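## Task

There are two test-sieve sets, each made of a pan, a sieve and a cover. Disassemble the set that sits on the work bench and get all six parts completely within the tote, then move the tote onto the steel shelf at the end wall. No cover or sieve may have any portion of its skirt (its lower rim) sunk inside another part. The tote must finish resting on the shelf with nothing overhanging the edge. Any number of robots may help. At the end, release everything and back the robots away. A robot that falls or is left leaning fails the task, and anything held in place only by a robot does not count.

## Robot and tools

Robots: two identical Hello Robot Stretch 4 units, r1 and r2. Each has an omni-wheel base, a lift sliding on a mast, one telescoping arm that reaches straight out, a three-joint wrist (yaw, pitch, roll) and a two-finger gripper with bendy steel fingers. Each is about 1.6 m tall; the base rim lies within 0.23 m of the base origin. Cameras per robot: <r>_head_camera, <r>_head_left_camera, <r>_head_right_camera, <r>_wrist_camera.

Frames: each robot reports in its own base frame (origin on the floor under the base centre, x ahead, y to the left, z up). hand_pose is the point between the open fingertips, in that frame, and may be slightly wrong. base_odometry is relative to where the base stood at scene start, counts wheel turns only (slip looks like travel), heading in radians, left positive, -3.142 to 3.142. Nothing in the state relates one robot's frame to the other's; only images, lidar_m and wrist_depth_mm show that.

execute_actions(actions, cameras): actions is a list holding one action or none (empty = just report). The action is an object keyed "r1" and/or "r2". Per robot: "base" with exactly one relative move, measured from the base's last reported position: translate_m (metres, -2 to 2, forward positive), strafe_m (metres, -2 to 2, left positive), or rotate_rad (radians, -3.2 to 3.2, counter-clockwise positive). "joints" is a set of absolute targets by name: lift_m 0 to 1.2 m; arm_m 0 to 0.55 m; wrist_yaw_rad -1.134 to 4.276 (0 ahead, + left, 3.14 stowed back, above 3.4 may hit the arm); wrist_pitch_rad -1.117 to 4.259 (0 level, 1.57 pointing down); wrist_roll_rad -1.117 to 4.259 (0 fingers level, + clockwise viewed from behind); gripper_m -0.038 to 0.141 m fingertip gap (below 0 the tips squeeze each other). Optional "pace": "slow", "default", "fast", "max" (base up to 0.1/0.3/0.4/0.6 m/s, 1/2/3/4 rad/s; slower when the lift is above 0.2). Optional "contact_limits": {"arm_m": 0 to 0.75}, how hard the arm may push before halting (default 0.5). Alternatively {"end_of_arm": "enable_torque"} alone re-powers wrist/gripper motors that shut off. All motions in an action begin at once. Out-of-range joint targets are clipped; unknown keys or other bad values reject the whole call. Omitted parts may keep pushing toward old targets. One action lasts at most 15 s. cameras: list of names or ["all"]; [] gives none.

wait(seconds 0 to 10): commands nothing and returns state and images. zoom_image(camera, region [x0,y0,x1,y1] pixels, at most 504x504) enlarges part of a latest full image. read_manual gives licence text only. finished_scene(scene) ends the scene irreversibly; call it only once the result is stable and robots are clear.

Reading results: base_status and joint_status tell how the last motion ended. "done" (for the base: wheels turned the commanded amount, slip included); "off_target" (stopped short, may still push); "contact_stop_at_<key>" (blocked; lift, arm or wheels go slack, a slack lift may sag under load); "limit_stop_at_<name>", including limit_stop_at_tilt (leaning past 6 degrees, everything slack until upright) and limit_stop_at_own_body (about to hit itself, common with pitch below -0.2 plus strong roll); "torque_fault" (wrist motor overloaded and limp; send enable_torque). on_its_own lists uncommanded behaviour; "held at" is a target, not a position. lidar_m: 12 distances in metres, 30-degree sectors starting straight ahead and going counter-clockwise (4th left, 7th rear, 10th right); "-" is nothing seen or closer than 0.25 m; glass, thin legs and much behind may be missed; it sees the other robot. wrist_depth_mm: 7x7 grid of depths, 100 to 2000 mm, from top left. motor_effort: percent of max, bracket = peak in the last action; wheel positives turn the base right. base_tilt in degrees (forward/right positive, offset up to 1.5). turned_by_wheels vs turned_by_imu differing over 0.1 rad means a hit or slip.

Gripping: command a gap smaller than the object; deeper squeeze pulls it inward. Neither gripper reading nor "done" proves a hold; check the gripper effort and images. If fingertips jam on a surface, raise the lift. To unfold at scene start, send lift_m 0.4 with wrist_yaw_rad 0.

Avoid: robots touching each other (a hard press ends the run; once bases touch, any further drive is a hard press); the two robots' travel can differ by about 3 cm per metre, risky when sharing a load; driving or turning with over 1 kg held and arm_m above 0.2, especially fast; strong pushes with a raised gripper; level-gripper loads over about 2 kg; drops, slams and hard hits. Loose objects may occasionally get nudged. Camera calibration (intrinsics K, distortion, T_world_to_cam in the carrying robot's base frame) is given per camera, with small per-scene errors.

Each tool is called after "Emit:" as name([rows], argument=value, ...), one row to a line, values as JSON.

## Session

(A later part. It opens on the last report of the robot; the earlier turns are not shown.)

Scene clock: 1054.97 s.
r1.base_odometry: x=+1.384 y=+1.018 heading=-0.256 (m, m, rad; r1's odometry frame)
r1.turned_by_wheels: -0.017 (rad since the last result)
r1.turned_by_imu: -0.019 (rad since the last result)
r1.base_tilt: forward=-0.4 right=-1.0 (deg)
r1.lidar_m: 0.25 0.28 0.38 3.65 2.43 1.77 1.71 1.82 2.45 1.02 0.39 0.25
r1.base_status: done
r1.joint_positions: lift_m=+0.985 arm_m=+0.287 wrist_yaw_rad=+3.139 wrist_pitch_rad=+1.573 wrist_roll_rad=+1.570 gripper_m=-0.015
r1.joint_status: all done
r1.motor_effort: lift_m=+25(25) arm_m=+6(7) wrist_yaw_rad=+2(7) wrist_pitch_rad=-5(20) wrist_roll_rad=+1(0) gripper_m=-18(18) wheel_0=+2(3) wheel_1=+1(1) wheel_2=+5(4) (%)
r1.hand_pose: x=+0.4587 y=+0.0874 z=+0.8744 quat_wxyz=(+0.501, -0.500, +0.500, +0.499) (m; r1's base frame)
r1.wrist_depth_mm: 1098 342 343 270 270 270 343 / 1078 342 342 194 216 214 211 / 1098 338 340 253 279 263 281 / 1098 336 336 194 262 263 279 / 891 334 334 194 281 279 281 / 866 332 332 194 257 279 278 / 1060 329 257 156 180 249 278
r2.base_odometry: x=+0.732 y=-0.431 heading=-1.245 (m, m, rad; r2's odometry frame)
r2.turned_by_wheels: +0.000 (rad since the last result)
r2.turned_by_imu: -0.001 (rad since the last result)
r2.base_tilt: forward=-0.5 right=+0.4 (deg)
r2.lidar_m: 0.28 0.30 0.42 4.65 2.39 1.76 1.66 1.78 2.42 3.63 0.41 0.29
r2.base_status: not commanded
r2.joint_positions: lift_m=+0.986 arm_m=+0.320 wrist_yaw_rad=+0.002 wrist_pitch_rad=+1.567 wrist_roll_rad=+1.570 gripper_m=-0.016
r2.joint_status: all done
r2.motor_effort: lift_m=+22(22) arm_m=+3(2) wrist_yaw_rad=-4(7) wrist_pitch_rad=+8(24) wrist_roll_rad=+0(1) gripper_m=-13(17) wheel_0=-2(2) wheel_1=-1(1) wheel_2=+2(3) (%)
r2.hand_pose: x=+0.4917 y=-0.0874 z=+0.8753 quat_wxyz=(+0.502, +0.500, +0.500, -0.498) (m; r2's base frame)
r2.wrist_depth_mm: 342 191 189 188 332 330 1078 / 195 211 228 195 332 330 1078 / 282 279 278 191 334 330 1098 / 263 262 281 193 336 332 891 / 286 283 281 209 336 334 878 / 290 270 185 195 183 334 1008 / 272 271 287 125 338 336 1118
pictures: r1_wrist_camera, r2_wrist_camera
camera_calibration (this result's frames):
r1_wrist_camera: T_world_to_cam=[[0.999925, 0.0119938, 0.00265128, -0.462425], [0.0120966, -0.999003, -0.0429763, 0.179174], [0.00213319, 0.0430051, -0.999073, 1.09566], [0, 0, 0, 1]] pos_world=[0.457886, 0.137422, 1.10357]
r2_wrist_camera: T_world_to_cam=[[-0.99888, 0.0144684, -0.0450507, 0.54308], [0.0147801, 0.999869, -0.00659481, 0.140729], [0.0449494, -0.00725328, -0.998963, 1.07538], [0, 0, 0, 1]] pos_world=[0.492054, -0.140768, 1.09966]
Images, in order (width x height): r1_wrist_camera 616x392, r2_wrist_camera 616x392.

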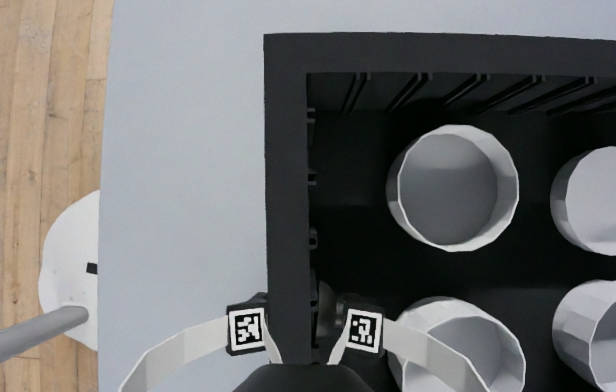

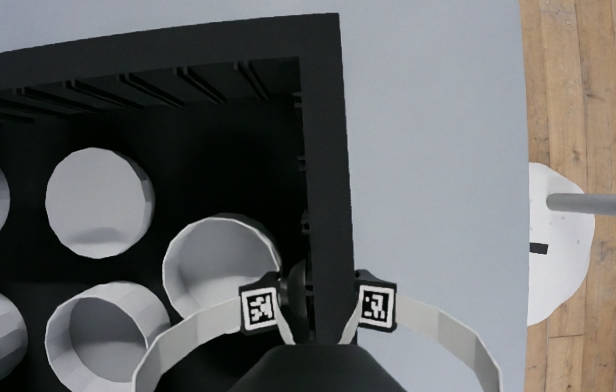

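Emit:
execute_actions([
  {"r1": {"base": {"strafe_m": 0.62}}, "r2": {"base": {"strafe_m": -0.6}, "joints": {"arm_m": 0.324}}},
], cameras=["r1_wrist_camera", "r2_wrist_camera"])

Scene clock: 1069.13 s.
r1.base_odometry: x=+1.542 y=+1.617 heading=-0.257 (m, m, rad; r1's odometry frame)
r1.turned_by_wheels: +0.000 (rad since the last result)
r1.turned_by_imu: +0.000 (rad since the last result)
r1.base_tilt: forward=-0.4 right=-1.0 (deg)
r1.lidar_m: 0.43 0.48 3.11 3.04 2.44 1.76 1.68 1.79 2.51 1.04 0.38 0.29
r1.base_status: done
r1.joint_positions: lift_m=+0.985 arm_m=+0.287 wrist_yaw_rad=+3.139 wrist_pitch_rad=+1.574 wrist_roll_rad=+1.570 gripper_m=-0.015
r1.joint_status: not commanded
r1.motor_effort: lift_m=+24(25) arm_m=+5(6) wrist_yaw_rad=+3(2) wrist_pitch_rad=-11(10) wrist_roll_rad=-2(0) gripper_m=-19(19) wheel_0=-1(10) wheel_1=-1(11) wheel_2=+0(7) (%)
r1.hand_pose: x=+0.4594 y=+0.0874 z=+0.8744 quat_wxyz=(+0.502, -0.500, +0.500, +0.498) (m; r1's base frame)
r1.wrist_depth_mm: 1138 1098 1118 1098 1098 1118 1138 / 1118 1098 1078 196 205 197 196 / 1060 1098 1078 244 279 266 281 / 1098 904 1098 279 263 264 281 / 854 878 1060 195 279 279 279 / 866 878 854 193 277 277 279 / 1060 878 473 163 180 255 279
r2.base_odometry: x=+0.164 y=-0.623 heading=-1.245 (m, m, rad; r2's odometry frame)
r2.turned_by_wheels: +0.000 (rad since the last result)
r2.turned_by_imu: +0.000 (rad since the last result)
r2.base_tilt: forward=-0.3 right=+0.3 (deg)
r2.lidar_m: 0.45 0.33 0.39 1.15 2.42 1.75 1.67 1.73 2.45 3.03 3.13 0.49
r2.base_status: done
r2.joint_positions: lift_m=+0.986 arm_m=+0.323 wrist_yaw_rad=+0.001 wrist_pitch_rad=+1.565 wrist_roll_rad=+1.570 gripper_m=-0.016
r2.joint_status: all done
r2.motor_effort: lift_m=+22(22) arm_m=+3(5) wrist_yaw_rad=-3(3) wrist_pitch_rad=+13(14) wrist_roll_rad=-1(1) gripper_m=-18(15) wheel_0=-1(8) wheel_1=-1(6) wheel_2=+1(1) (%)
r2.hand_pose: x=+0.4961 y=-0.0874 z=+0.8753 quat_wxyz=(+0.502, +0.501, +0.499, -0.498) (m; r2's base frame)
r2.wrist_depth_mm: 193 192 190 189 1118 1098 1078 / 220 232 241 200 1118 1098 1098 / 283 281 279 278 1118 1098 1098 / 263 262 281 279 1118 891 878 / 289 285 282 206 1118 891 878 / 272 270 184 196 184 878 878 / 267 271 290 127 946 1098 1098
pictures: r1_wrist_camera, r2_wrist_camera
camera_calibration (this result's frames):
r1_wrist_camera: T_world_to_cam=[[0.999931, 0.0109114, 0.00428524, -0.464461], [0.0110855, -0.999016, -0.0429539, 0.17961], [0.00381233, 0.0429984, -0.999068, 1.09491], [0, 0, 0, 1]] pos_world=[0.458264, 0.137422, 1.10359]
r2_wrist_camera: T_world_to_cam=[[-0.998788, 0.0150796, -0.0468489, 0.548973], [0.0154037, 0.99986, -0.00656343, 0.140327], [0.0467433, -0.00727712, -0.99888, 1.07425], [0, 0, 0, 1]] pos_world=[0.495932, -0.140768, 1.09968]
Images, in order (width x height): r1_wrist_camera 616x392, r2_wrist_camera 616x392.

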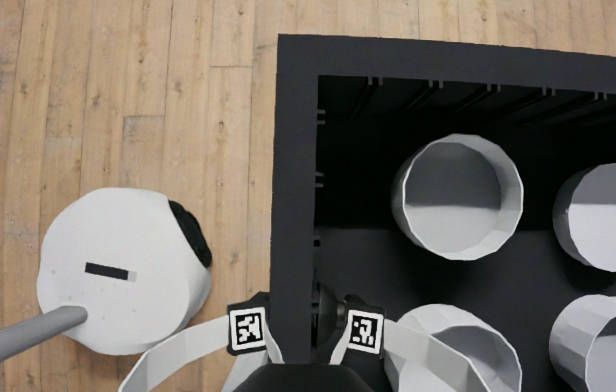

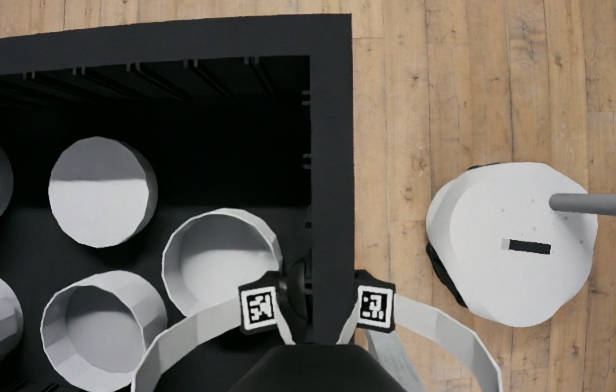

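Emit:
execute_actions([
  {"r1": {"base": {"rotate_rad": -0.011}, "joints": {"arm_m": 0.295}, "pace": "slow"}},
], cameras=[])

Emit:
execute_actions([
  {"r1": {"base": {"strafe_m": 0.805}}, "r2": {"base": {"strafe_m": -0.8}}},
], cameras=["r1_wrist_camera", "r2_wrist_camera"])

Scene clock: 1078.00 s.
r1.base_odometry: x=+1.542 y=+1.617 heading=-0.267 (m, m, rad; r1's odometry frame)
r1.turned_by_wheels: -0.010 (rad since the last result)
r1.turned_by_imu: -0.011 (rad since the last result)
r1.base_tilt: forward=-0.4 right=-1.0 (deg)
r1.lidar_m: 0.44 0.48 3.10 3.01 2.45 1.78 1.68 1.78 2.43 1.11 0.35 0.30
r1.base_status: done
r1.joint_positions: lift_m=+0.985 arm_m=+0.294 wrist_yaw_rad=+3.140 wrist_pitch_rad=+1.570 wrist_roll_rad=+1.570 gripper_m=-0.015
r1.joint_status: all done
r1.motor_effort: lift_m=+24(24) arm_m=+6(4) wrist_yaw_rad=+0(2) wrist_pitch_rad=+2(10) wrist_roll_rad=-2(0) gripper_m=-19(17) wheel_0=+2(2) wheel_1=+2(1) wheel_2=+4(8) (%)
r1.hand_pose: x=+0.4648 y=+0.0874 z=+0.8744 quat_wxyz=(+0.500, -0.500, +0.500, +0.500) (m; r1's base frame)
r1.wrist_depth_mm: 1118 1118 1118 647 654 1098 1098 / 1098 1118 1098 195 204 202 198 / 1098 1098 1098 195 281 279 281 / 1098 891 1078 195 263 262 279 / 878 878 1060 193 278 281 279 / 866 866 854 193 277 277 278 / 1060 866 778 152 181 254 277
r2.base_odometry: x=+0.164 y=-0.623 heading=-1.245 (m, m, rad; r2's odometry frame)
r2.turned_by_wheels: +0.000 (rad since the last result)
r2.turned_by_imu: -0.001 (rad since the last result)
r2.base_tilt: forward=-0.4 right=+0.3 (deg)
r2.lidar_m: 0.45 0.31 0.40 1.12 2.37 1.75 1.66 1.75 2.43 3.02 3.12 0.48
r2.base_status: not commanded
r2.joint_positions: lift_m=+0.986 arm_m=+0.323 wrist_yaw_rad=+0.000 wrist_pitch_rad=+1.570 wrist_roll_rad=+1.570 gripper_m=-0.016
r2.joint_status: not commanded
r2.motor_effort: lift_m=+22(22) arm_m=+3(3) wrist_yaw_rad=+1(3) wrist_pitch_rad=+0(14) wrist_roll_rad=+0(1) gripper_m=-13(17) wheel_0=-1(1) wheel_1=-1(1) wheel_2=+0(1) (%)
r2.hand_pose: x=+0.4946 y=-0.0874 z=+0.8753 quat_wxyz=(+0.500, +0.500, +0.500, -0.500) (m; r2's base frame)
r2.wrist_depth_mm: 191 191 190 189 1118 1098 1098 / 213 228 236 198 1118 1098 1098 / 282 279 279 277 1098 1118 1098 / 262 262 281 278 1098 891 878 / 286 285 281 208 1118 891 891 / 271 270 184 196 182 891 976 / 266 271 287 119 820 1098 1118
pictures: none
No camera images: the call's "cameras" was empty. Leave "cameras" out to get every camera's image.

Scene clock: 1082.00 s.
r1.base_odometry: x=+1.754 y=+2.394 heading=-0.267 (m, m, rad; r1's odometry frame)
r1.turned_by_wheels: +0.000 (rad since the last result)
r1.turned_by_imu: +0.001 (rad since the last result)
r1.base_tilt: forward=-0.3 right=-1.0 (deg)
r1.lidar_m: 0.42 0.48 2.28 2.20 2.46 1.79 1.69 1.76 2.45 1.10 1.00 1.36
r1.base_status: done
r1.joint_positions: lift_m=+0.985 arm_m=+0.294 wrist_yaw_rad=+3.140 wrist_pitch_rad=+1.571 wrist_roll_rad=+1.570 gripper_m=-0.015
r1.joint_status: not commanded
r1.motor_effort: lift_m=+25(25) arm_m=+5(6) wrist_yaw_rad=-1(0) wrist_pitch_rad=-1(1) wrist_roll_rad=+0(1) gripper_m=-18(19) wheel_0=-1(9) wheel_1=+1(9) wheel_2=+0(1) (%)
r1.hand_pose: x=+0.4652 y=+0.0874 z=+0.8744 quat_wxyz=(+0.500, -0.500, +0.500, +0.500) (m; r1's base frame)
r1.wrist_depth_mm: 1118 1118 1098 1098 1138 1098 1098 / 1098 1098 1098 196 206 196 197 / 1098 1098 1098 208 281 268 281 / 1078 904 1060 194 264 263 281 / 878 866 1078 195 278 279 279 / 866 878 854 194 276 279 278 / 1078 878 621 154 180 255 277
r2.base_odometry: x=-0.594 y=-0.879 heading=-1.245 (m, m, rad; r2's odometry frame)
r2.turned_by_wheels: +0.000 (rad since the last result)
r2.turned_by_imu: -0.001 (rad since the last result)
r2.base_tilt: forward=-0.5 right=+0.3 (deg)
r2.lidar_m: 0.43 1.31 0.96 1.16 2.39 1.74 1.67 1.74 2.44 2.22 2.30 0.52
r2.base_status: done
r2.joint_positions: lift_m=+0.986 arm_m=+0.323 wrist_yaw_rad=+0.000 wrist_pitch_rad=+1.569 wrist_roll_rad=+1.570 gripper_m=-0.016
r2.joint_status: not commanded
r2.motor_effort: lift_m=+22(23) arm_m=+3(3) wrist_yaw_rad=+2(1) wrist_pitch_rad=+2(1) wrist_roll_rad=-1(1) gripper_m=-15(14) wheel_0=-2(8) wheel_1=+1(6) wheel_2=-1(1) (%)
r2.hand_pose: x=+0.4948 y=-0.0874 z=+0.8754 quat_wxyz=(+0.501, +0.500, +0.500, -0.499) (m; r2's base frame)
r2.wrist_depth_mm: 193 192 191 190 1078 1078 1078 / 218 229 242 199 1118 1118 1078 / 283 281 279 278 1118 1098 1098 / 263 263 281 281 1098 891 878 / 287 285 282 208 1118 891 878 / 271 268 184 196 181 891 991 / 266 270 287 124 1118 1118 1118
pictures: r1_wrist_camera, r2_wrist_camera
camera_calibration (this result's frames):
r1_wrist_camera: T_world_to_cam=[[0.999924, 0.012324, 0.00104307, -0.467499], [0.0123575, -0.998999, -0.0429995, 0.178997], [0.000512102, 0.0430091, -0.999075, 1.09642], [0, 0, 0, 1]] pos_world=[0.464689, 0.137423, 1.10359]
r2_wrist_camera: T_world_to_cam=[[-0.998933, 0.0165416, -0.0431102, 0.544694], [0.0168425, 0.999836, -0.00662607, 0.139689], [0.0429936, -0.00734509, -0.999048, 1.07631], [0, 0, 0, 1]] pos_world=[0.495486, -0.14077, 1.09969]
Images, in order (width x height): r1_wrist_camera 616x392, r2_wrist_camera 616x392.

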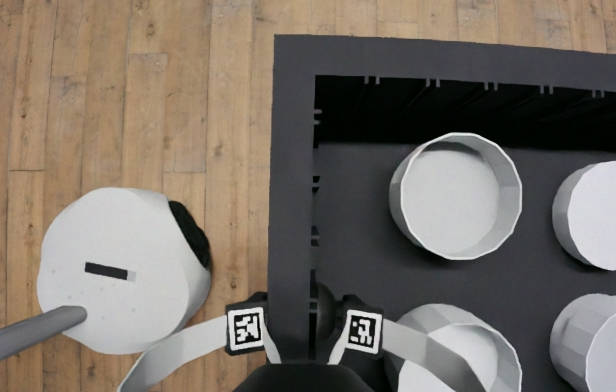

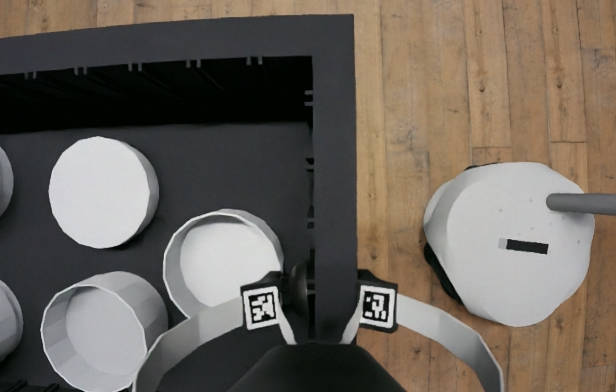

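Emit:
execute_actions([
  {"r1": {"base": {"strafe_m": 1.3}}, "r2": {"base": {"strafe_m": -1.3}}},
], cameras=["r1_wrist_camera", "r2_wrist_camera", "r1_head_left_camera", "r2_head_right_camera", "r1_head_camera", "r2_head_camera"])

Scene clock: 1092.50 s.
r1.base_odometry: x=+2.097 y=+3.648 heading=-0.267 (m, m, rad; r1's odometry frame)
r1.turned_by_wheels: +0.000 (rad since the last result)
r1.turned_by_imu: +0.000 (rad since the last result)
r1.base_tilt: forward=-0.3 right=-1.0 (deg)
r1.lidar_m: 0.44 0.46 0.94 0.93 1.38 1.76 1.68 1.79 2.43 2.28 2.31 3.13
r1.base_status: done
r1.joint_positions: lift_m=+0.985 arm_m=+0.294 wrist_yaw_rad=+3.139 wrist_pitch_rad=+1.573 wrist_roll_rad=+1.570 gripper_m=-0.015
r1.joint_status: not commanded
r1.motor_effort: lift_m=+25(25) arm_m=+5(6) wrist_yaw_rad=+2(1) wrist_pitch_rad=-7(7) wrist_roll_rad=+0(1) gripper_m=-19(20) wheel_0=+1(8) wheel_1=+0(9) wheel_2=+0(2) (%)
r1.hand_pose: x=+0.4660 y=+0.0874 z=+0.8744 quat_wxyz=(+0.501, -0.500, +0.500, +0.499) (m; r1's base frame)
r1.wrist_depth_mm: 1118 1118 1098 1098 1098 1118 1118 / 1078 1098 1098 196 207 198 198 / 1118 1098 1078 281 281 266 282 / 1098 904 1078 195 265 262 281 / 854 866 1060 194 281 279 281 / 866 842 904 193 277 277 278 / 1060 854 634 156 181 254 278
r2.base_odometry: x=-1.826 y=-1.294 heading=-1.246 (m, m, rad; r2's odometry frame)
r2.turned_by_wheels: +0.000 (rad since the last result)
r2.turned_by_imu: -0.001 (rad since the last result)
r2.base_tilt: forward=-0.4 right=+0.3 (deg)
r2.lidar_m: 0.45 3.14 2.29 2.25 2.37 1.76 1.68 1.77 1.37 0.94 0.90 0.51
r2.base_status: done
r2.joint_positions: lift_m=+0.986 arm_m=+0.323 wrist_yaw_rad=+0.000 wrist_pitch_rad=+1.567 wrist_roll_rad=+1.570 gripper_m=-0.016
r2.joint_status: not commanded
r2.motor_effort: lift_m=+22(22) arm_m=+3(3) wrist_yaw_rad=+0(1) wrist_pitch_rad=+8(9) wrist_roll_rad=-1(1) gripper_m=-14(15) wheel_0=-1(8) wheel_1=+0(9) wheel_2=+1(1) (%)
r2.hand_pose: x=+0.4956 y=-0.0874 z=+0.8754 quat_wxyz=(+0.501, +0.501, +0.499, -0.499) (m; r2's base frame)
r2.wrist_depth_mm: 195 193 191 190 1118 1098 1098 / 220 230 242 200 1098 1098 1078 / 285 281 281 278 1118 1118 1098 / 264 263 282 281 1118 878 878 / 287 286 281 207 1118 891 866 / 271 270 185 196 182 891 891 / 266 270 287 126 1118 1118 1118
pictures: r1_head_camera, r1_head_left_camera, r1_wrist_camera, r2_head_camera, r2_head_right_camera, r2_wrist_camera
camera_calibration (this result's frames):
r1_wrist_camera: T_world_to_cam=[[0.999931, 0.0113458, 0.00319792, -0.470137], [0.0114728, -0.999011, -0.0429692, 0.179371], [0.00270724, 0.0430029, -0.999071, 1.0954], [0, 0, 0, 1]] pos_world=[0.465081, 0.137423, 1.10359]
r2_wrist_camera: T_world_to_cam=[[-0.998839, 0.0159803, -0.0454531, 0.547381], [0.0162962, 0.999846, -0.00658683, 0.139913], [0.0453408, -0.00731989, -0.998945, 1.07503], [0, 0, 0, 1]] pos_world=[0.495722, -0.14077, 1.0997]
Images, in order (width x height): r1_head_camera 420x560, r1_head_left_camera 420x672, r1_wrist_camera 616x392, r2_head_camera 420x560, r2_head_right_camera 420x672, r2_wrist_camera 616x392.

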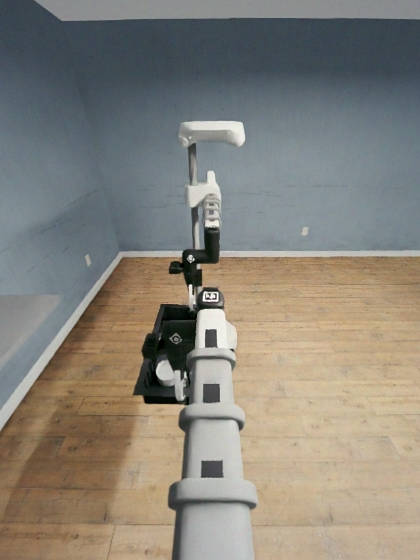

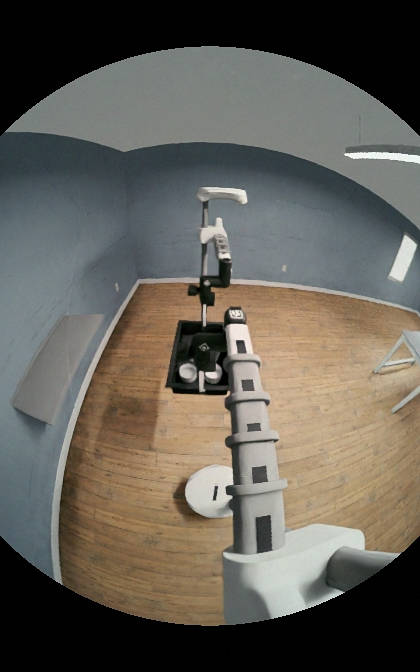

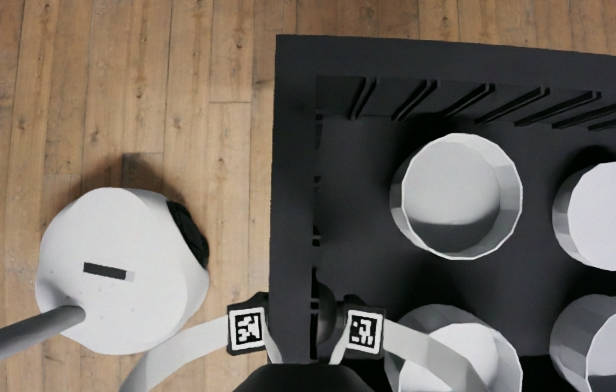

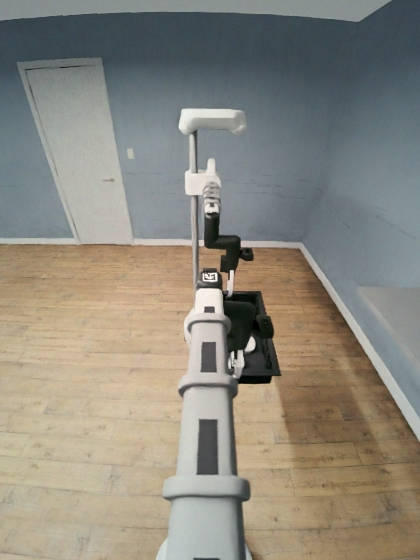

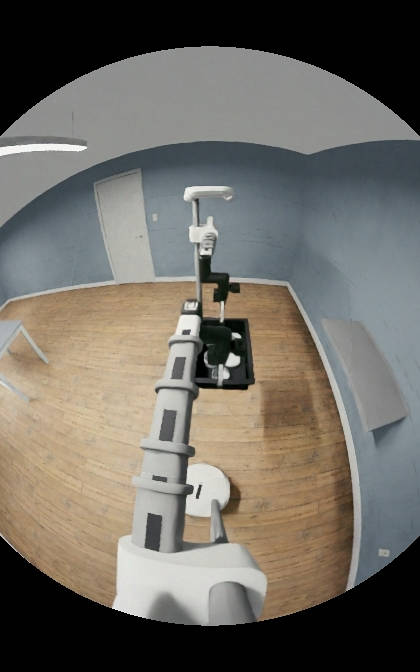

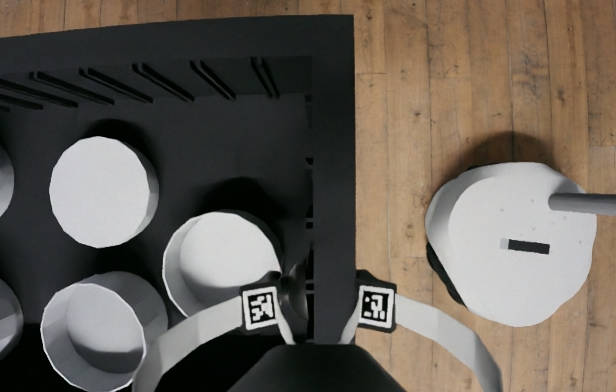

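Emit:
execute_actions([
  {"r1": {"base": {"strafe_m": 0.7}}, "r2": {"base": {"strafe_m": -0.7}, "joints": {"arm_m": 0.330}}},
], cameras=["r1_wrist_camera", "r2_wrist_camera", "r1_head_camera", "r2_head_camera"])

Scene clock: 1113.27 s.
r1.base_odometry: x=+2.282 y=+4.323 heading=-0.267 (m, m, rad; r1's odometry frame)
r1.turned_by_wheels: +0.000 (rad since the last result)
r1.turned_by_imu: +0.000 (rad since the last result)
r1.base_tilt: forward=-0.4 right=-1.0 (deg)
r1.lidar_m: 0.44 0.28 0.27 0.61 0.66 0.91 1.67 1.77 2.46 3.00 3.04 3.16
r1.base_status: done
r1.joint_positions: lift_m=+0.985 arm_m=+0.294 wrist_yaw_rad=+3.140 wrist_pitch_rad=+1.571 wrist_roll_rad=+1.570 gripper_m=-0.015
r1.joint_status: not commanded
r1.motor_effort: lift_m=+24(25) arm_m=+5(5) wrist_yaw_rad=+1(3) wrist_pitch_rad=-2(7) wrist_roll_rad=+0(1) gripper_m=-19(19) wheel_0=-1(12) wheel_1=+1(10) wheel_2=+0(2) (%)
r1.hand_pose: x=+0.4654 y=+0.0874 z=+0.8744 quat_wxyz=(+0.500, -0.500, +0.500, +0.500) (m; r1's base frame)
r1.wrist_depth_mm: 343 345 343 345 347 343 345 / 342 343 343 195 206 196 196 / 347 340 340 279 279 266 282 / 1078 891 1098 195 263 262 278 / 854 866 1078 195 278 281 279 / 854 866 866 195 276 278 279 / 1060 866 621 154 180 254 276
r2.base_odometry: x=-2.489 y=-1.518 heading=-1.246 (m, m, rad; r2's odometry frame)
r2.turned_by_wheels: +0.000 (rad since the last result)
r2.turned_by_imu: -0.002 (rad since the last result)
r2.base_tilt: forward=-0.5 right=+0.4 (deg)
r2.lidar_m: 0.46 3.15 3.07 2.94 2.42 1.73 1.67 0.94 0.67 0.61 0.30 0.28
r2.base_status: done
r2.joint_positions: lift_m=+0.986 arm_m=+0.329 wrist_yaw_rad=+0.000 wrist_pitch_rad=+1.569 wrist_roll_rad=+1.570 gripper_m=-0.016
r2.joint_status: all done
r2.motor_effort: lift_m=+22(21) arm_m=+4(7) wrist_yaw_rad=+2(1) wrist_pitch_rad=+4(8) wrist_roll_rad=-1(1) gripper_m=-19(14) wheel_0=-2(10) wheel_1=+0(10) wheel_2=+0(3) (%)
r2.hand_pose: x=+0.5007 y=-0.0874 z=+0.8754 quat_wxyz=(+0.501, +0.500, +0.500, -0.499) (m; r2's base frame)
r2.wrist_depth_mm: 193 192 191 190 334 330 329 / 220 229 243 199 334 330 330 / 283 282 279 279 1098 1098 1098 / 264 262 282 278 1118 878 878 / 286 286 282 208 1118 891 878 / 270 270 185 196 182 891 904 / 266 270 287 124 1138 1098 1118
pictures: r1_head_camera, r1_wrist_camera, r2_head_camera, r2_wrist_camera
camera_calibration (this result's frames):
r1_wrist_camera: T_world_to_cam=[[0.999926, 0.0121143, 0.00117586, -0.467786], [0.0121536, -0.999001, -0.0429976, 0.179088], [0.000653802, 0.0430087, -0.999074, 1.09636], [0, 0, 0, 1]] pos_world=[0.464858, 0.137423, 1.10359]
r2_wrist_camera: T_world_to_cam=[[-0.99892, 0.0166905, -0.0433668, 0.550818], [0.0169932, 0.999834, -0.00662178, 0.13951], [0.0432491, -0.00735157, -0.999037, 1.07593], [0, 0, 0, 1]] pos_world=[0.501319, -0.140771, 1.0997]
Images, in order (width x height): r1_head_camera 420x560, r1_wrist_camera 616x392, r2_head_camera 420x560, r2_wrist_camera 616x392.

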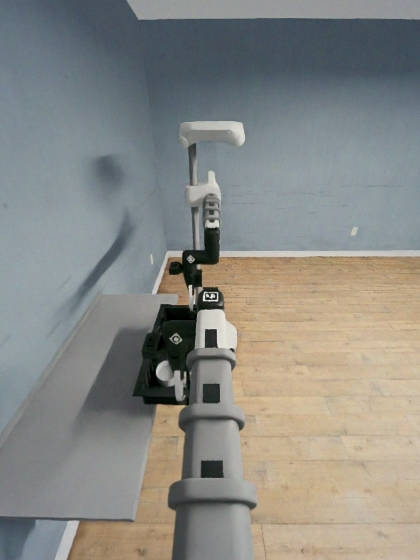

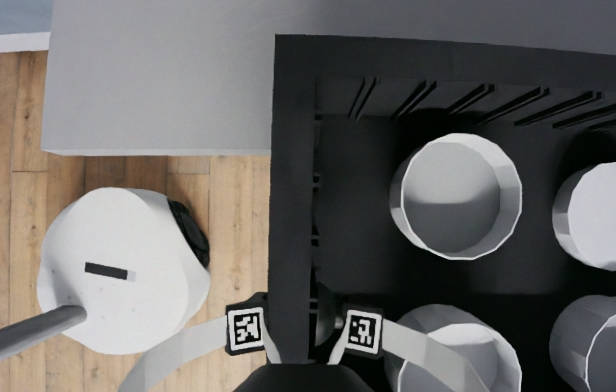

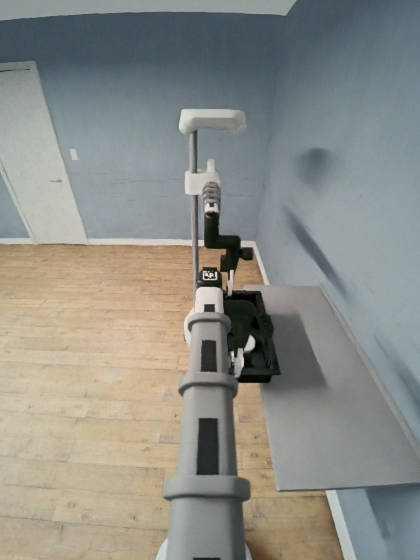

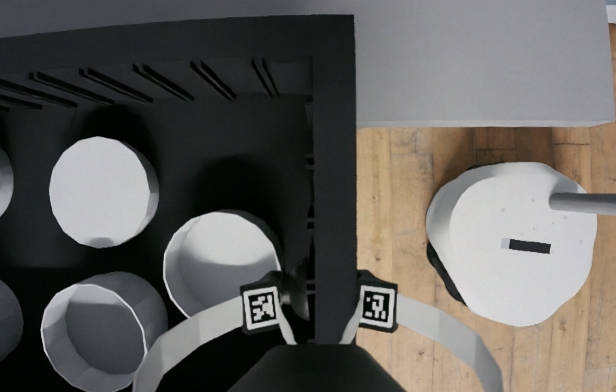

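Emit:
execute_actions([
  {"r1": {"base": {"strafe_m": 0.30}}, "r2": {"base": {"strafe_m": -0.31}}},
], cameras=["r1_wrist_camera", "r2_wrist_camera", "r1_head_right_camera", "r2_head_left_camera"])

Emit:
zoom_image(camera="r1_head_right_camera", region=[100, 280, 340, 520])

Emit:
zoom_image(camera="r2_head_left_camera", region=[90, 280, 330, 520])

Scene clock: 1129.03 s.
r1.base_odometry: x=+2.361 y=+4.612 heading=-0.267 (m, m, rad; r1's odometry frame)
r1.turned_by_wheels: +0.000 (rad since the last result)
r1.turned_by_imu: -0.001 (rad since the last result)
r1.base_tilt: forward=-0.4 right=-1.0 (deg)
r1.lidar_m: 0.25 0.25 0.30 0.33 0.35 0.52 1.45 1.76 2.46 3.29 3.45 0.25
r1.base_status: done
r1.joint_positions: lift_m=+0.985 arm_m=+0.294 wrist_yaw_rad=+3.140 wrist_pitch_rad=+1.572 wrist_roll_rad=+1.570 gripper_m=-0.015
r1.joint_status: not commanded
r1.motor_effort: lift_m=+25(25) arm_m=+5(5) wrist_yaw_rad=+1(2) wrist_pitch_rad=-4(4) wrist_roll_rad=-1(1) gripper_m=-19(19) wheel_0=-1(12) wheel_1=+2(10) wheel_2=+0(0) (%)
r1.hand_pose: x=+0.4656 y=+0.0874 z=+0.8744 quat_wxyz=(+0.501, -0.500, +0.500, +0.499) (m; r1's base frame)
r1.wrist_depth_mm: 342 343 342 272 272 343 347 / 342 342 340 196 204 204 200 / 340 338 338 196 281 281 282 / 336 336 338 195 263 263 279 / 336 334 334 195 279 281 278 / 334 332 329 195 266 279 278 / 330 329 256 154 179 254 277
r2.base_odometry: x=-2.783 y=-1.617 heading=-1.246 (m, m, rad; r2's odometry frame)
r2.turned_by_wheels: +0.000 (rad since the last result)
r2.turned_by_imu: -0.001 (rad since the last result)
r2.base_tilt: forward=-0.4 right=+0.4 (deg)
r2.lidar_m: 0.25 0.25 3.40 3.28 2.40 1.75 1.33 0.50 0.32 0.31 0.28 0.25
r2.base_status: done
r2.joint_positions: lift_m=+0.986 arm_m=+0.329 wrist_yaw_rad=+0.000 wrist_pitch_rad=+1.568 wrist_roll_rad=+1.570 gripper_m=-0.016
r2.joint_status: not commanded
r2.motor_effort: lift_m=+22(22) arm_m=+4(4) wrist_yaw_rad=+0(2) wrist_pitch_rad=+6(5) wrist_roll_rad=+0(1) gripper_m=-17(13) wheel_0=+0(8) wheel_1=+0(8) wheel_2=+0(3) (%)
r2.hand_pose: x=+0.5011 y=-0.0874 z=+0.8754 quat_wxyz=(+0.501, +0.500, +0.500, -0.499) (m; r2's base frame)
r2.wrist_depth_mm: 193 192 191 190 332 332 327 / 204 219 235 191 336 330 329 / 282 281 279 278 334 332 330 / 264 262 282 281 336 334 332 / 287 285 282 208 336 334 332 / 289 271 185 195 182 334 332 / 268 271 287 125 338 334 334
pictures: r1_head_right_camera, r1_wrist_camera, r2_head_left_camera, r2_wrist_camera
camera_calibration (this result's frames):
r1_wrist_camera: T_world_to_cam=[[0.999926, 0.0119982, 0.00184229, -0.468565], [0.0120663, -0.999003, -0.0429883, 0.179117], [0.00132468, 0.0430073, -0.999074, 1.09604], [0, 0, 0, 1]] pos_world=[0.464918, 0.137423, 1.10359]
r2_wrist_camera: T_world_to_cam=[[-0.998892, 0.0162071, -0.0441766, 0.551793], [0.0165147, 0.999842, -0.00660822, 0.139733], [0.0440625, -0.00733046, -0.999002, 1.07548], [0, 0, 0, 1]] pos_world=[0.501486, -0.14077, 1.09971]
Images, in order (width x height): r1_head_right_camera 420x672, r1_wrist_camera 616x392, r2_head_left_camera 420x672, r2_wrist_camera 616x392.

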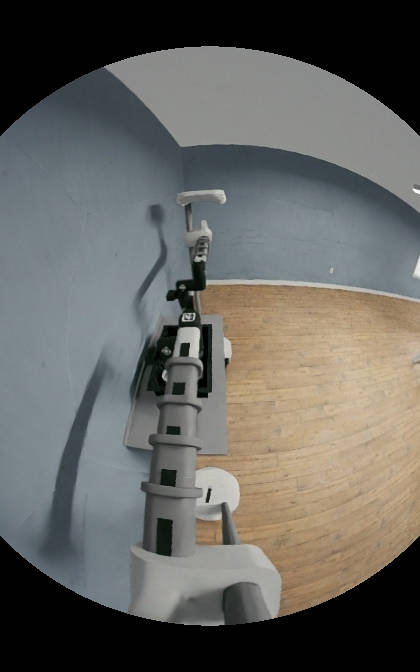

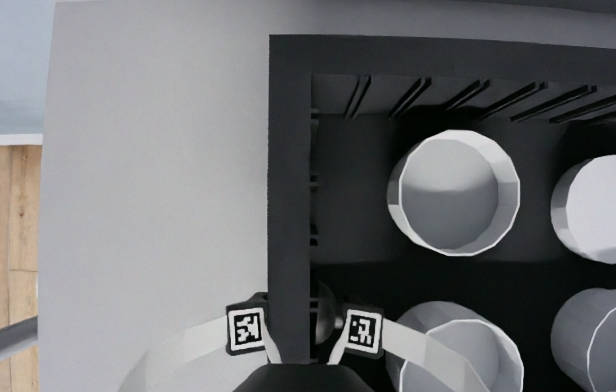

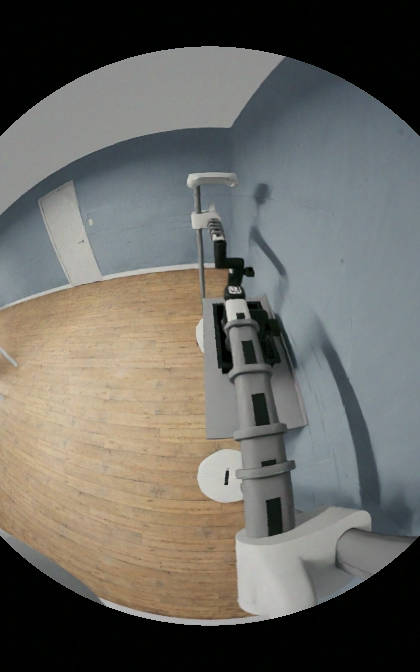

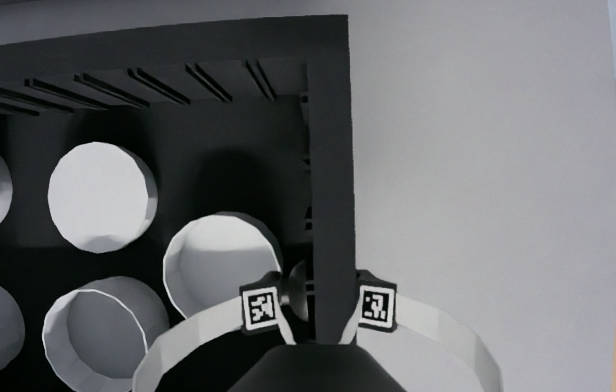

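Region (100, 280, 340, 520) of r1_head_right_camera's 420x672 image, scaled by 2.100, with more detail than that image has.

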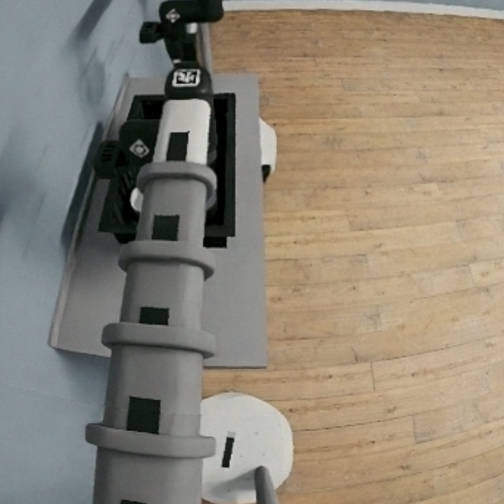

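Region (90, 280, 330, 520) of r2_head_left_camera's 420x672 image, scaled by 2.100, with more detail than that image has.

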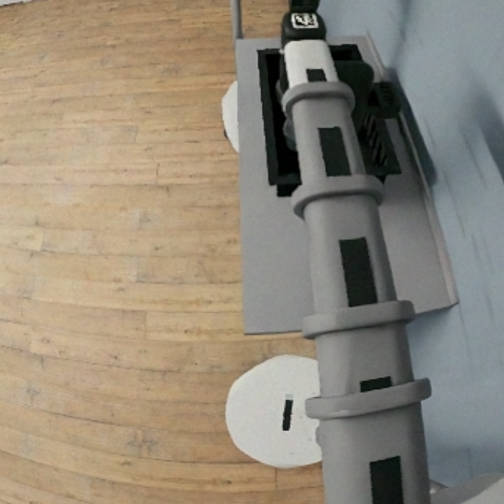

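Emit:
execute_actions([
  {"r1": {"joints": {"lift_m": 0.945}, "pace": "slow"}, "r2": {"joints": {"lift_m": 0.944}, "pace": "slow"}},
], cameras=["r1_wrist_camera", "r2_wrist_camera"])

Scene clock: 1138.30 s.
r1.base_odometry: x=+2.361 y=+4.612 heading=-0.267 (m, m, rad; r1's odometry frame)
r1.turned_by_wheels: +0.000 (rad since the last result)
r1.turned_by_imu: -0.001 (rad since the last result)
r1.base_tilt: forward=-0.4 right=-1.0 (deg)
r1.lidar_m: 0.25 0.25 0.30 0.33 0.33 0.49 1.45 1.77 2.45 3.28 3.42 0.25
r1.base_status: not commanded
r1.joint_positions: lift_m=+0.945 arm_m=+0.294 wrist_yaw_rad=+3.140 wrist_pitch_rad=+1.572 wrist_roll_rad=+1.570 gripper_m=-0.015
r1.joint_status: all done
r1.motor_effort: lift_m=+21(27) arm_m=+5(5) wrist_yaw_rad=+0(2) wrist_pitch_rad=-4(4) wrist_roll_rad=+0(0) gripper_m=-18(20) wheel_0=-1(1) wheel_1=+2(2) wheel_2=+0(0) (%)
r1.hand_pose: x=+0.4656 y=+0.0874 z=+0.8347 quat_wxyz=(+0.501, -0.500, +0.500, +0.499) (m; r1's base frame)
r1.wrist_depth_mm: 304 303 303 250 250 304 303 / 303 301 303 195 204 205 199 / 298 298 300 195 281 279 282 / 297 297 298 195 263 263 282 / 294 296 294 194 279 278 281 / 296 293 294 193 264 279 279 / 291 290 237 154 180 254 277
r2.base_odometry: x=-2.783 y=-1.617 heading=-1.246 (m, m, rad; r2's odometry frame)
r2.turned_by_wheels: +0.000 (rad since the last result)
r2.turned_by_imu: -0.001 (rad since the last result)
r2.base_tilt: forward=-0.4 right=+0.3 (deg)
r2.lidar_m: 0.25 0.25 3.40 3.29 2.43 1.75 1.32 0.48 0.32 0.30 0.27 0.25
r2.base_status: not commanded
r2.joint_positions: lift_m=+0.944 arm_m=+0.329 wrist_yaw_rad=+0.000 wrist_pitch_rad=+1.568 wrist_roll_rad=+1.570 gripper_m=-0.016
r2.joint_status: all done
r2.motor_effort: lift_m=+15(19) arm_m=+4(4) wrist_yaw_rad=+0(1) wrist_pitch_rad=+5(6) wrist_roll_rad=-1(1) gripper_m=-19(15) wheel_0=+0(0) wheel_1=+0(0) wheel_2=+0(0) (%)
r2.hand_pose: x=+0.5011 y=-0.0874 z=+0.8339 quat_wxyz=(+0.501, +0.500, +0.500, -0.499) (m; r2's base frame)
r2.wrist_depth_mm: 193 191 191 189 291 290 289 / 205 220 235 190 293 290 289 / 282 282 279 278 293 291 290 / 263 262 282 279 294 293 290 / 286 285 282 209 294 293 291 / 287 270 185 195 182 293 291 / 267 271 287 125 296 293 293
pictures: r1_wrist_camera, r2_wrist_camera
camera_calibration (this result's frames):
r1_wrist_camera: T_world_to_cam=[[0.999926, 0.0119982, 0.00184229, -0.468495], [0.0120663, -0.999003, -0.0429883, 0.177412], [0.00132468, 0.0430073, -0.999074, 1.0564], [0, 0, 0, 1]] pos_world=[0.46492, 0.137423, 1.06391]
r2_wrist_camera: T_world_to_cam=[[-0.998892, 0.0162032, -0.0441778, 0.549965], [0.0165108, 0.999842, -0.0066082, 0.139461], [0.0440637, -0.00733029, -0.999002, 1.03407], [0, 0, 0, 1]] pos_world=[0.501488, -0.14077, 1.05826]
Images, in order (width x height): r1_wrist_camera 616x392, r2_wrist_camera 616x392.

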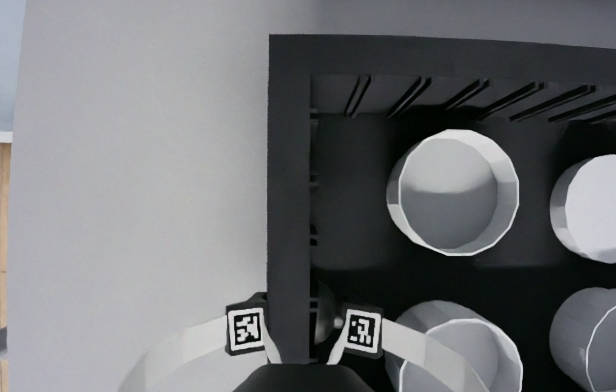

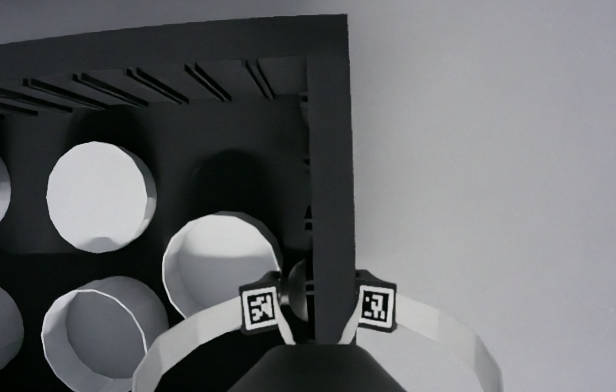

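Emit:
execute_actions([
  {"r1": {"joints": {"lift_m": 0.935}, "pace": "slow"}, "r2": {"joints": {"lift_m": 0.936}, "pace": "slow"}},
], cameras=[])

Emit:
execute_actions([
  {"r1": {"joints": {"gripper_m": 0.015}, "pace": "slow"}, "r2": {"joints": {"gripper_m": 0.015}, "pace": "slow"}},
], cameras=["r1_wrist_camera", "r2_wrist_camera"])

Scene clock: 1147.67 s.
r1.base_odometry: x=+2.361 y=+4.612 heading=-0.267 (m, m, rad; r1's odometry frame)
r1.turned_by_wheels: +0.000 (rad since the last result)
r1.turned_by_imu: -0.001 (rad since the last result)
r1.base_tilt: forward=-0.4 right=-1.0 (deg)
r1.lidar_m: 0.25 0.25 0.30 0.30 0.34 0.53 1.40 1.75 2.45 3.27 3.43 0.25
r1.base_status: not commanded
r1.joint_positions: lift_m=+0.935 arm_m=+0.294 wrist_yaw_rad=+3.140 wrist_pitch_rad=+1.572 wrist_roll_rad=+1.570 gripper_m=-0.015
r1.joint_status: all done
r1.motor_effort: lift_m=+21(21) arm_m=+5(5) wrist_yaw_rad=+1(0) wrist_pitch_rad=-3(3) wrist_roll_rad=-2(1) gripper_m=-19(19) wheel_0=-1(1) wheel_1=+2(2) wheel_2=+0(0) (%)
r1.hand_pose: x=+0.4656 y=+0.0874 z=+0.8248 quat_wxyz=(+0.501, -0.500, +0.500, +0.499) (m; r1's base frame)
r1.wrist_depth_mm: 293 294 293 245 245 294 293 / 291 293 290 196 204 206 200 / 290 291 290 195 282 279 281 / 287 289 289 195 263 263 281 / 286 285 285 195 281 279 279 / 283 283 282 193 265 278 279 / 281 282 234 155 179 255 278
r2.base_odometry: x=-2.783 y=-1.617 heading=-1.246 (m, m, rad; r2's odometry frame)
r2.turned_by_wheels: +0.000 (rad since the last result)
r2.turned_by_imu: -0.001 (rad since the last result)
r2.base_tilt: forward=-0.5 right=+0.4 (deg)
r2.lidar_m: 0.25 0.25 3.39 3.27 2.38 1.78 1.33 0.47 0.32 0.30 0.32 0.25
r2.base_status: not commanded
r2.joint_positions: lift_m=+0.936 arm_m=+0.329 wrist_yaw_rad=+0.000 wrist_pitch_rad=+1.568 wrist_roll_rad=+1.570 gripper_m=-0.016
r2.joint_status: all done
r2.motor_effort: lift_m=+15(14) arm_m=+4(4) wrist_yaw_rad=+1(0) wrist_pitch_rad=+6(6) wrist_roll_rad=-1(0) gripper_m=-15(17) wheel_0=+0(0) wheel_1=-1(0) wheel_2=+0(0) (%)
r2.hand_pose: x=+0.5011 y=-0.0874 z=+0.8259 quat_wxyz=(+0.501, +0.500, +0.500, -0.499) (m; r2's base frame)
r2.wrist_depth_mm: 193 192 190 190 283 281 281 / 204 220 236 191 285 282 282 / 283 282 281 278 285 283 282 / 263 262 283 279 286 283 282 / 287 286 281 208 286 285 282 / 289 270 185 195 183 285 285 / 267 271 289 125 287 286 285
pictures: none
No camera images: the call's "cameras" was empty. Leave "cameras" out to get every camera's image.

Scene clock: 1149.03 s.
r1.base_odometry: x=+2.361 y=+4.612 heading=-0.267 (m, m, rad; r1's odometry frame)
r1.turned_by_wheels: +0.000 (rad since the last result)
r1.turned_by_imu: +0.000 (rad since the last result)
r1.base_tilt: forward=-0.4 right=-1.0 (deg)
r1.lidar_m: 0.25 0.25 0.30 0.32 0.34 0.50 1.44 1.77 2.44 3.27 3.42 0.25
r1.base_status: not commanded
r1.joint_positions: lift_m=+0.935 arm_m=+0.294 wrist_yaw_rad=+3.140 wrist_pitch_rad=+1.569 wrist_roll_rad=+1.570 gripper_m=+0.015
r1.joint_status: all done
r1.motor_effort: lift_m=+21(21) arm_m=+5(5) wrist_yaw_rad=+0(1) wrist_pitch_rad=+4(5) wrist_roll_rad=-2(1) gripper_m=-5(18) wheel_0=-1(1) wheel_1=+2(2) wheel_2=+0(0) (%)
r1.hand_pose: x=+0.4648 y=+0.0874 z=+0.8248 quat_wxyz=(+0.500, -0.499, +0.501, +0.500) (m; r1's base frame)
r1.wrist_depth_mm: 296 294 297 296 296 296 294 / 293 293 291 204 207 204 204 / 290 293 290 202 287 277 289 / 287 289 291 201 271 268 285 / 286 285 287 200 283 282 285 / 285 286 285 198 281 281 282 / 282 282 235 151 180 257 281
r2.base_odometry: x=-2.783 y=-1.617 heading=-1.246 (m, m, rad; r2's odometry frame)
r2.turned_by_wheels: +0.000 (rad since the last result)
r2.turned_by_imu: +0.000 (rad since the last result)
r2.base_tilt: forward=-0.5 right=+0.3 (deg)
r2.lidar_m: 0.25 0.25 3.41 3.29 2.39 1.76 1.38 0.50 0.34 0.27 0.32 0.25
r2.base_status: not commanded
r2.joint_positions: lift_m=+0.936 arm_m=+0.329 wrist_yaw_rad=+0.000 wrist_pitch_rad=+1.571 wrist_roll_rad=+1.570 gripper_m=+0.015
r2.joint_status: all done
r2.motor_effort: lift_m=+15(15) arm_m=+4(4) wrist_yaw_rad=+1(0) wrist_pitch_rad=-3(6) wrist_roll_rad=+0(0) gripper_m=-4(18) wheel_0=+0(0) wheel_1=+0(0) wheel_2=+0(0) (%)
r2.hand_pose: x=+0.5003 y=-0.0874 z=+0.8259 quat_wxyz=(+0.500, +0.500, +0.500, -0.500) (m; r2's base frame)
r2.wrist_depth_mm: 291 289 199 198 286 282 281 / 204 219 233 198 285 285 282 / 290 289 286 262 287 286 283 / 268 268 287 286 287 285 283 / 293 290 286 212 289 286 283 / 293 273 262 200 189 286 285 / 272 273 290 121 289 286 285
pictures: r1_wrist_camera, r2_wrist_camera
camera_calibration (this result's frames):
r1_wrist_camera: T_world_to_cam=[[0.999925, 0.0122362, -0.000709846, -0.465636], [0.0121943, -0.999, -0.043024, 0.176963], [-0.00123559, 0.0430121, -0.999074, 1.04762], [0, 0, 0, 1]] pos_world=[0.464738, 0.137423, 1.05393]
r2_wrist_camera: T_world_to_cam=[[-0.999013, 0.0161979, -0.0413587, 0.546533], [0.0164869, 0.999842, -0.00665538, 0.139472], [0.0412444, -0.00733069, -0.999122, 1.02761], [0, 0, 0, 1]] pos_world=[0.501311, -0.14077, 1.05024]
Images, in order (width x height): r1_wrist_camera 616x392, r2_wrist_camera 616x392.

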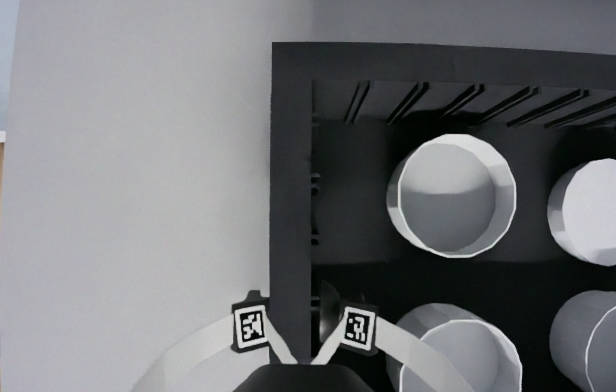

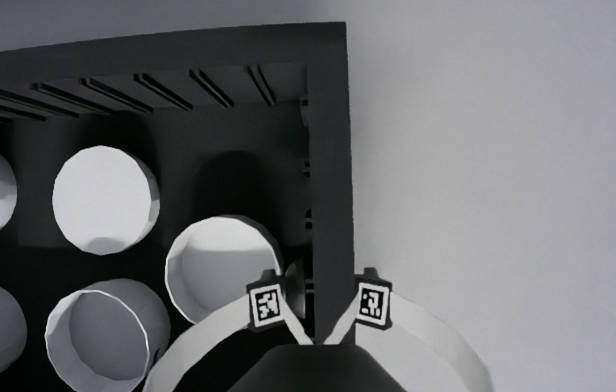

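Emit:
execute_actions([
  {"r1": {"joints": {"gripper_m": 0.045, "arm_m": 0.288}, "pace": "slow"}, "r2": {"joints": {"gripper_m": 0.045, "arm_m": 0.323}, "pace": "slow"}},
], cameras=["r1_wrist_camera", "r2_wrist_camera"])

Scene clock: 1157.10 s.
r1.base_odometry: x=+2.361 y=+4.612 heading=-0.267 (m, m, rad; r1's odometry frame)
r1.turned_by_wheels: +0.000 (rad since the last result)
r1.turned_by_imu: -0.001 (rad since the last result)
r1.base_tilt: forward=-0.4 right=-1.0 (deg)
r1.lidar_m: 0.25 0.25 0.29 0.31 0.34 0.48 1.45 1.79 2.44 3.27 3.45 0.25
r1.base_status: not commanded
r1.joint_positions: lift_m=+0.935 arm_m=+0.289 wrist_yaw_rad=+3.140 wrist_pitch_rad=+1.570 wrist_roll_rad=+1.570 gripper_m=+0.045
r1.joint_status: all done
r1.motor_effort: lift_m=+20(21) arm_m=-5(4) wrist_yaw_rad=+0(1) wrist_pitch_rad=+3(5) wrist_roll_rad=-1(0) gripper_m=-4(7) wheel_0=-1(1) wheel_1=+1(2) wheel_2=+0(0) (%)
r1.hand_pose: x=+0.4597 y=+0.0874 z=+0.8248 quat_wxyz=(+0.500, -0.499, +0.501, +0.500) (m; r1's base frame)
r1.wrist_depth_mm: 297 293 297 297 296 294 296 / 293 294 293 204 208 204 204 / 290 291 289 203 287 272 289 / 289 290 289 202 281 267 286 / 286 285 286 199 285 283 285 / 285 285 212 199 233 283 282 / 281 283 282 146 211 256 279
r2.base_odometry: x=-2.783 y=-1.617 heading=-1.246 (m, m, rad; r2's odometry frame)
r2.turned_by_wheels: +0.000 (rad since the last result)
r2.turned_by_imu: -0.001 (rad since the last result)
r2.base_tilt: forward=-0.4 right=+0.3 (deg)
r2.lidar_m: 0.25 0.25 3.41 3.30 2.41 1.77 1.34 0.50 0.35 0.31 0.28 0.25
r2.base_status: not commanded
r2.joint_positions: lift_m=+0.936 arm_m=+0.324 wrist_yaw_rad=+0.000 wrist_pitch_rad=+1.570 wrist_roll_rad=+1.570 gripper_m=+0.045
r2.joint_status: all done
r2.motor_effort: lift_m=+15(15) arm_m=-5(6) wrist_yaw_rad=+1(0) wrist_pitch_rad=-3(3) wrist_roll_rad=+0(0) gripper_m=-2(7) wheel_0=+0(0) wheel_1=+0(0) wheel_2=+0(0) (%)
r2.hand_pose: x=+0.4948 y=-0.0874 z=+0.8259 quat_wxyz=(+0.500, +0.500, +0.500, -0.500) (m; r2's base frame)
r2.wrist_depth_mm: 291 290 200 198 283 283 281 / 206 217 231 198 285 283 282 / 290 290 287 285 286 285 283 / 268 267 287 285 286 285 283 / 291 290 287 221 287 285 285 / 273 273 198 200 191 286 285 / 271 273 289 121 289 286 286
pictures: r1_wrist_camera, r2_wrist_camera
camera_calibration (this result's frames):
r1_wrist_camera: T_world_to_cam=[[0.999925, 0.0122357, -0.000455955, -0.460751], [0.0122048, -0.999, -0.0430204, 0.177017], [-0.000981885, 0.0430117, -0.999074, 1.0475], [0, 0, 0, 1]] pos_world=[0.459584, 0.137423, 1.05393]
r2_wrist_camera: T_world_to_cam=[[-0.999003, 0.0161981, -0.0415953, 0.541296], [0.0164886, 0.999842, -0.00665143, 0.139558], [0.041481, -0.00733065, -0.999112, 1.02771], [0, 0, 0, 1]] pos_world=[0.495825, -0.14077, 1.05024]
Images, in order (width x height): r1_wrist_camera 616x392, r2_wrist_camera 616x392.

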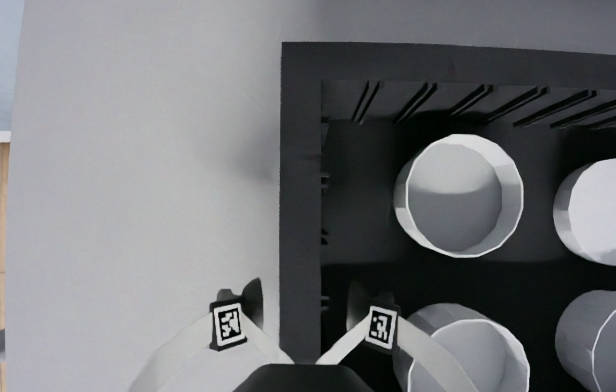

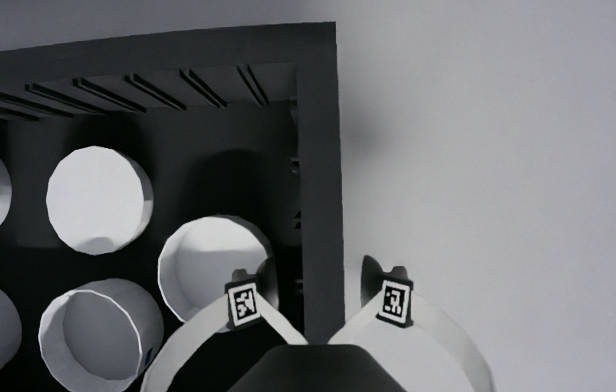

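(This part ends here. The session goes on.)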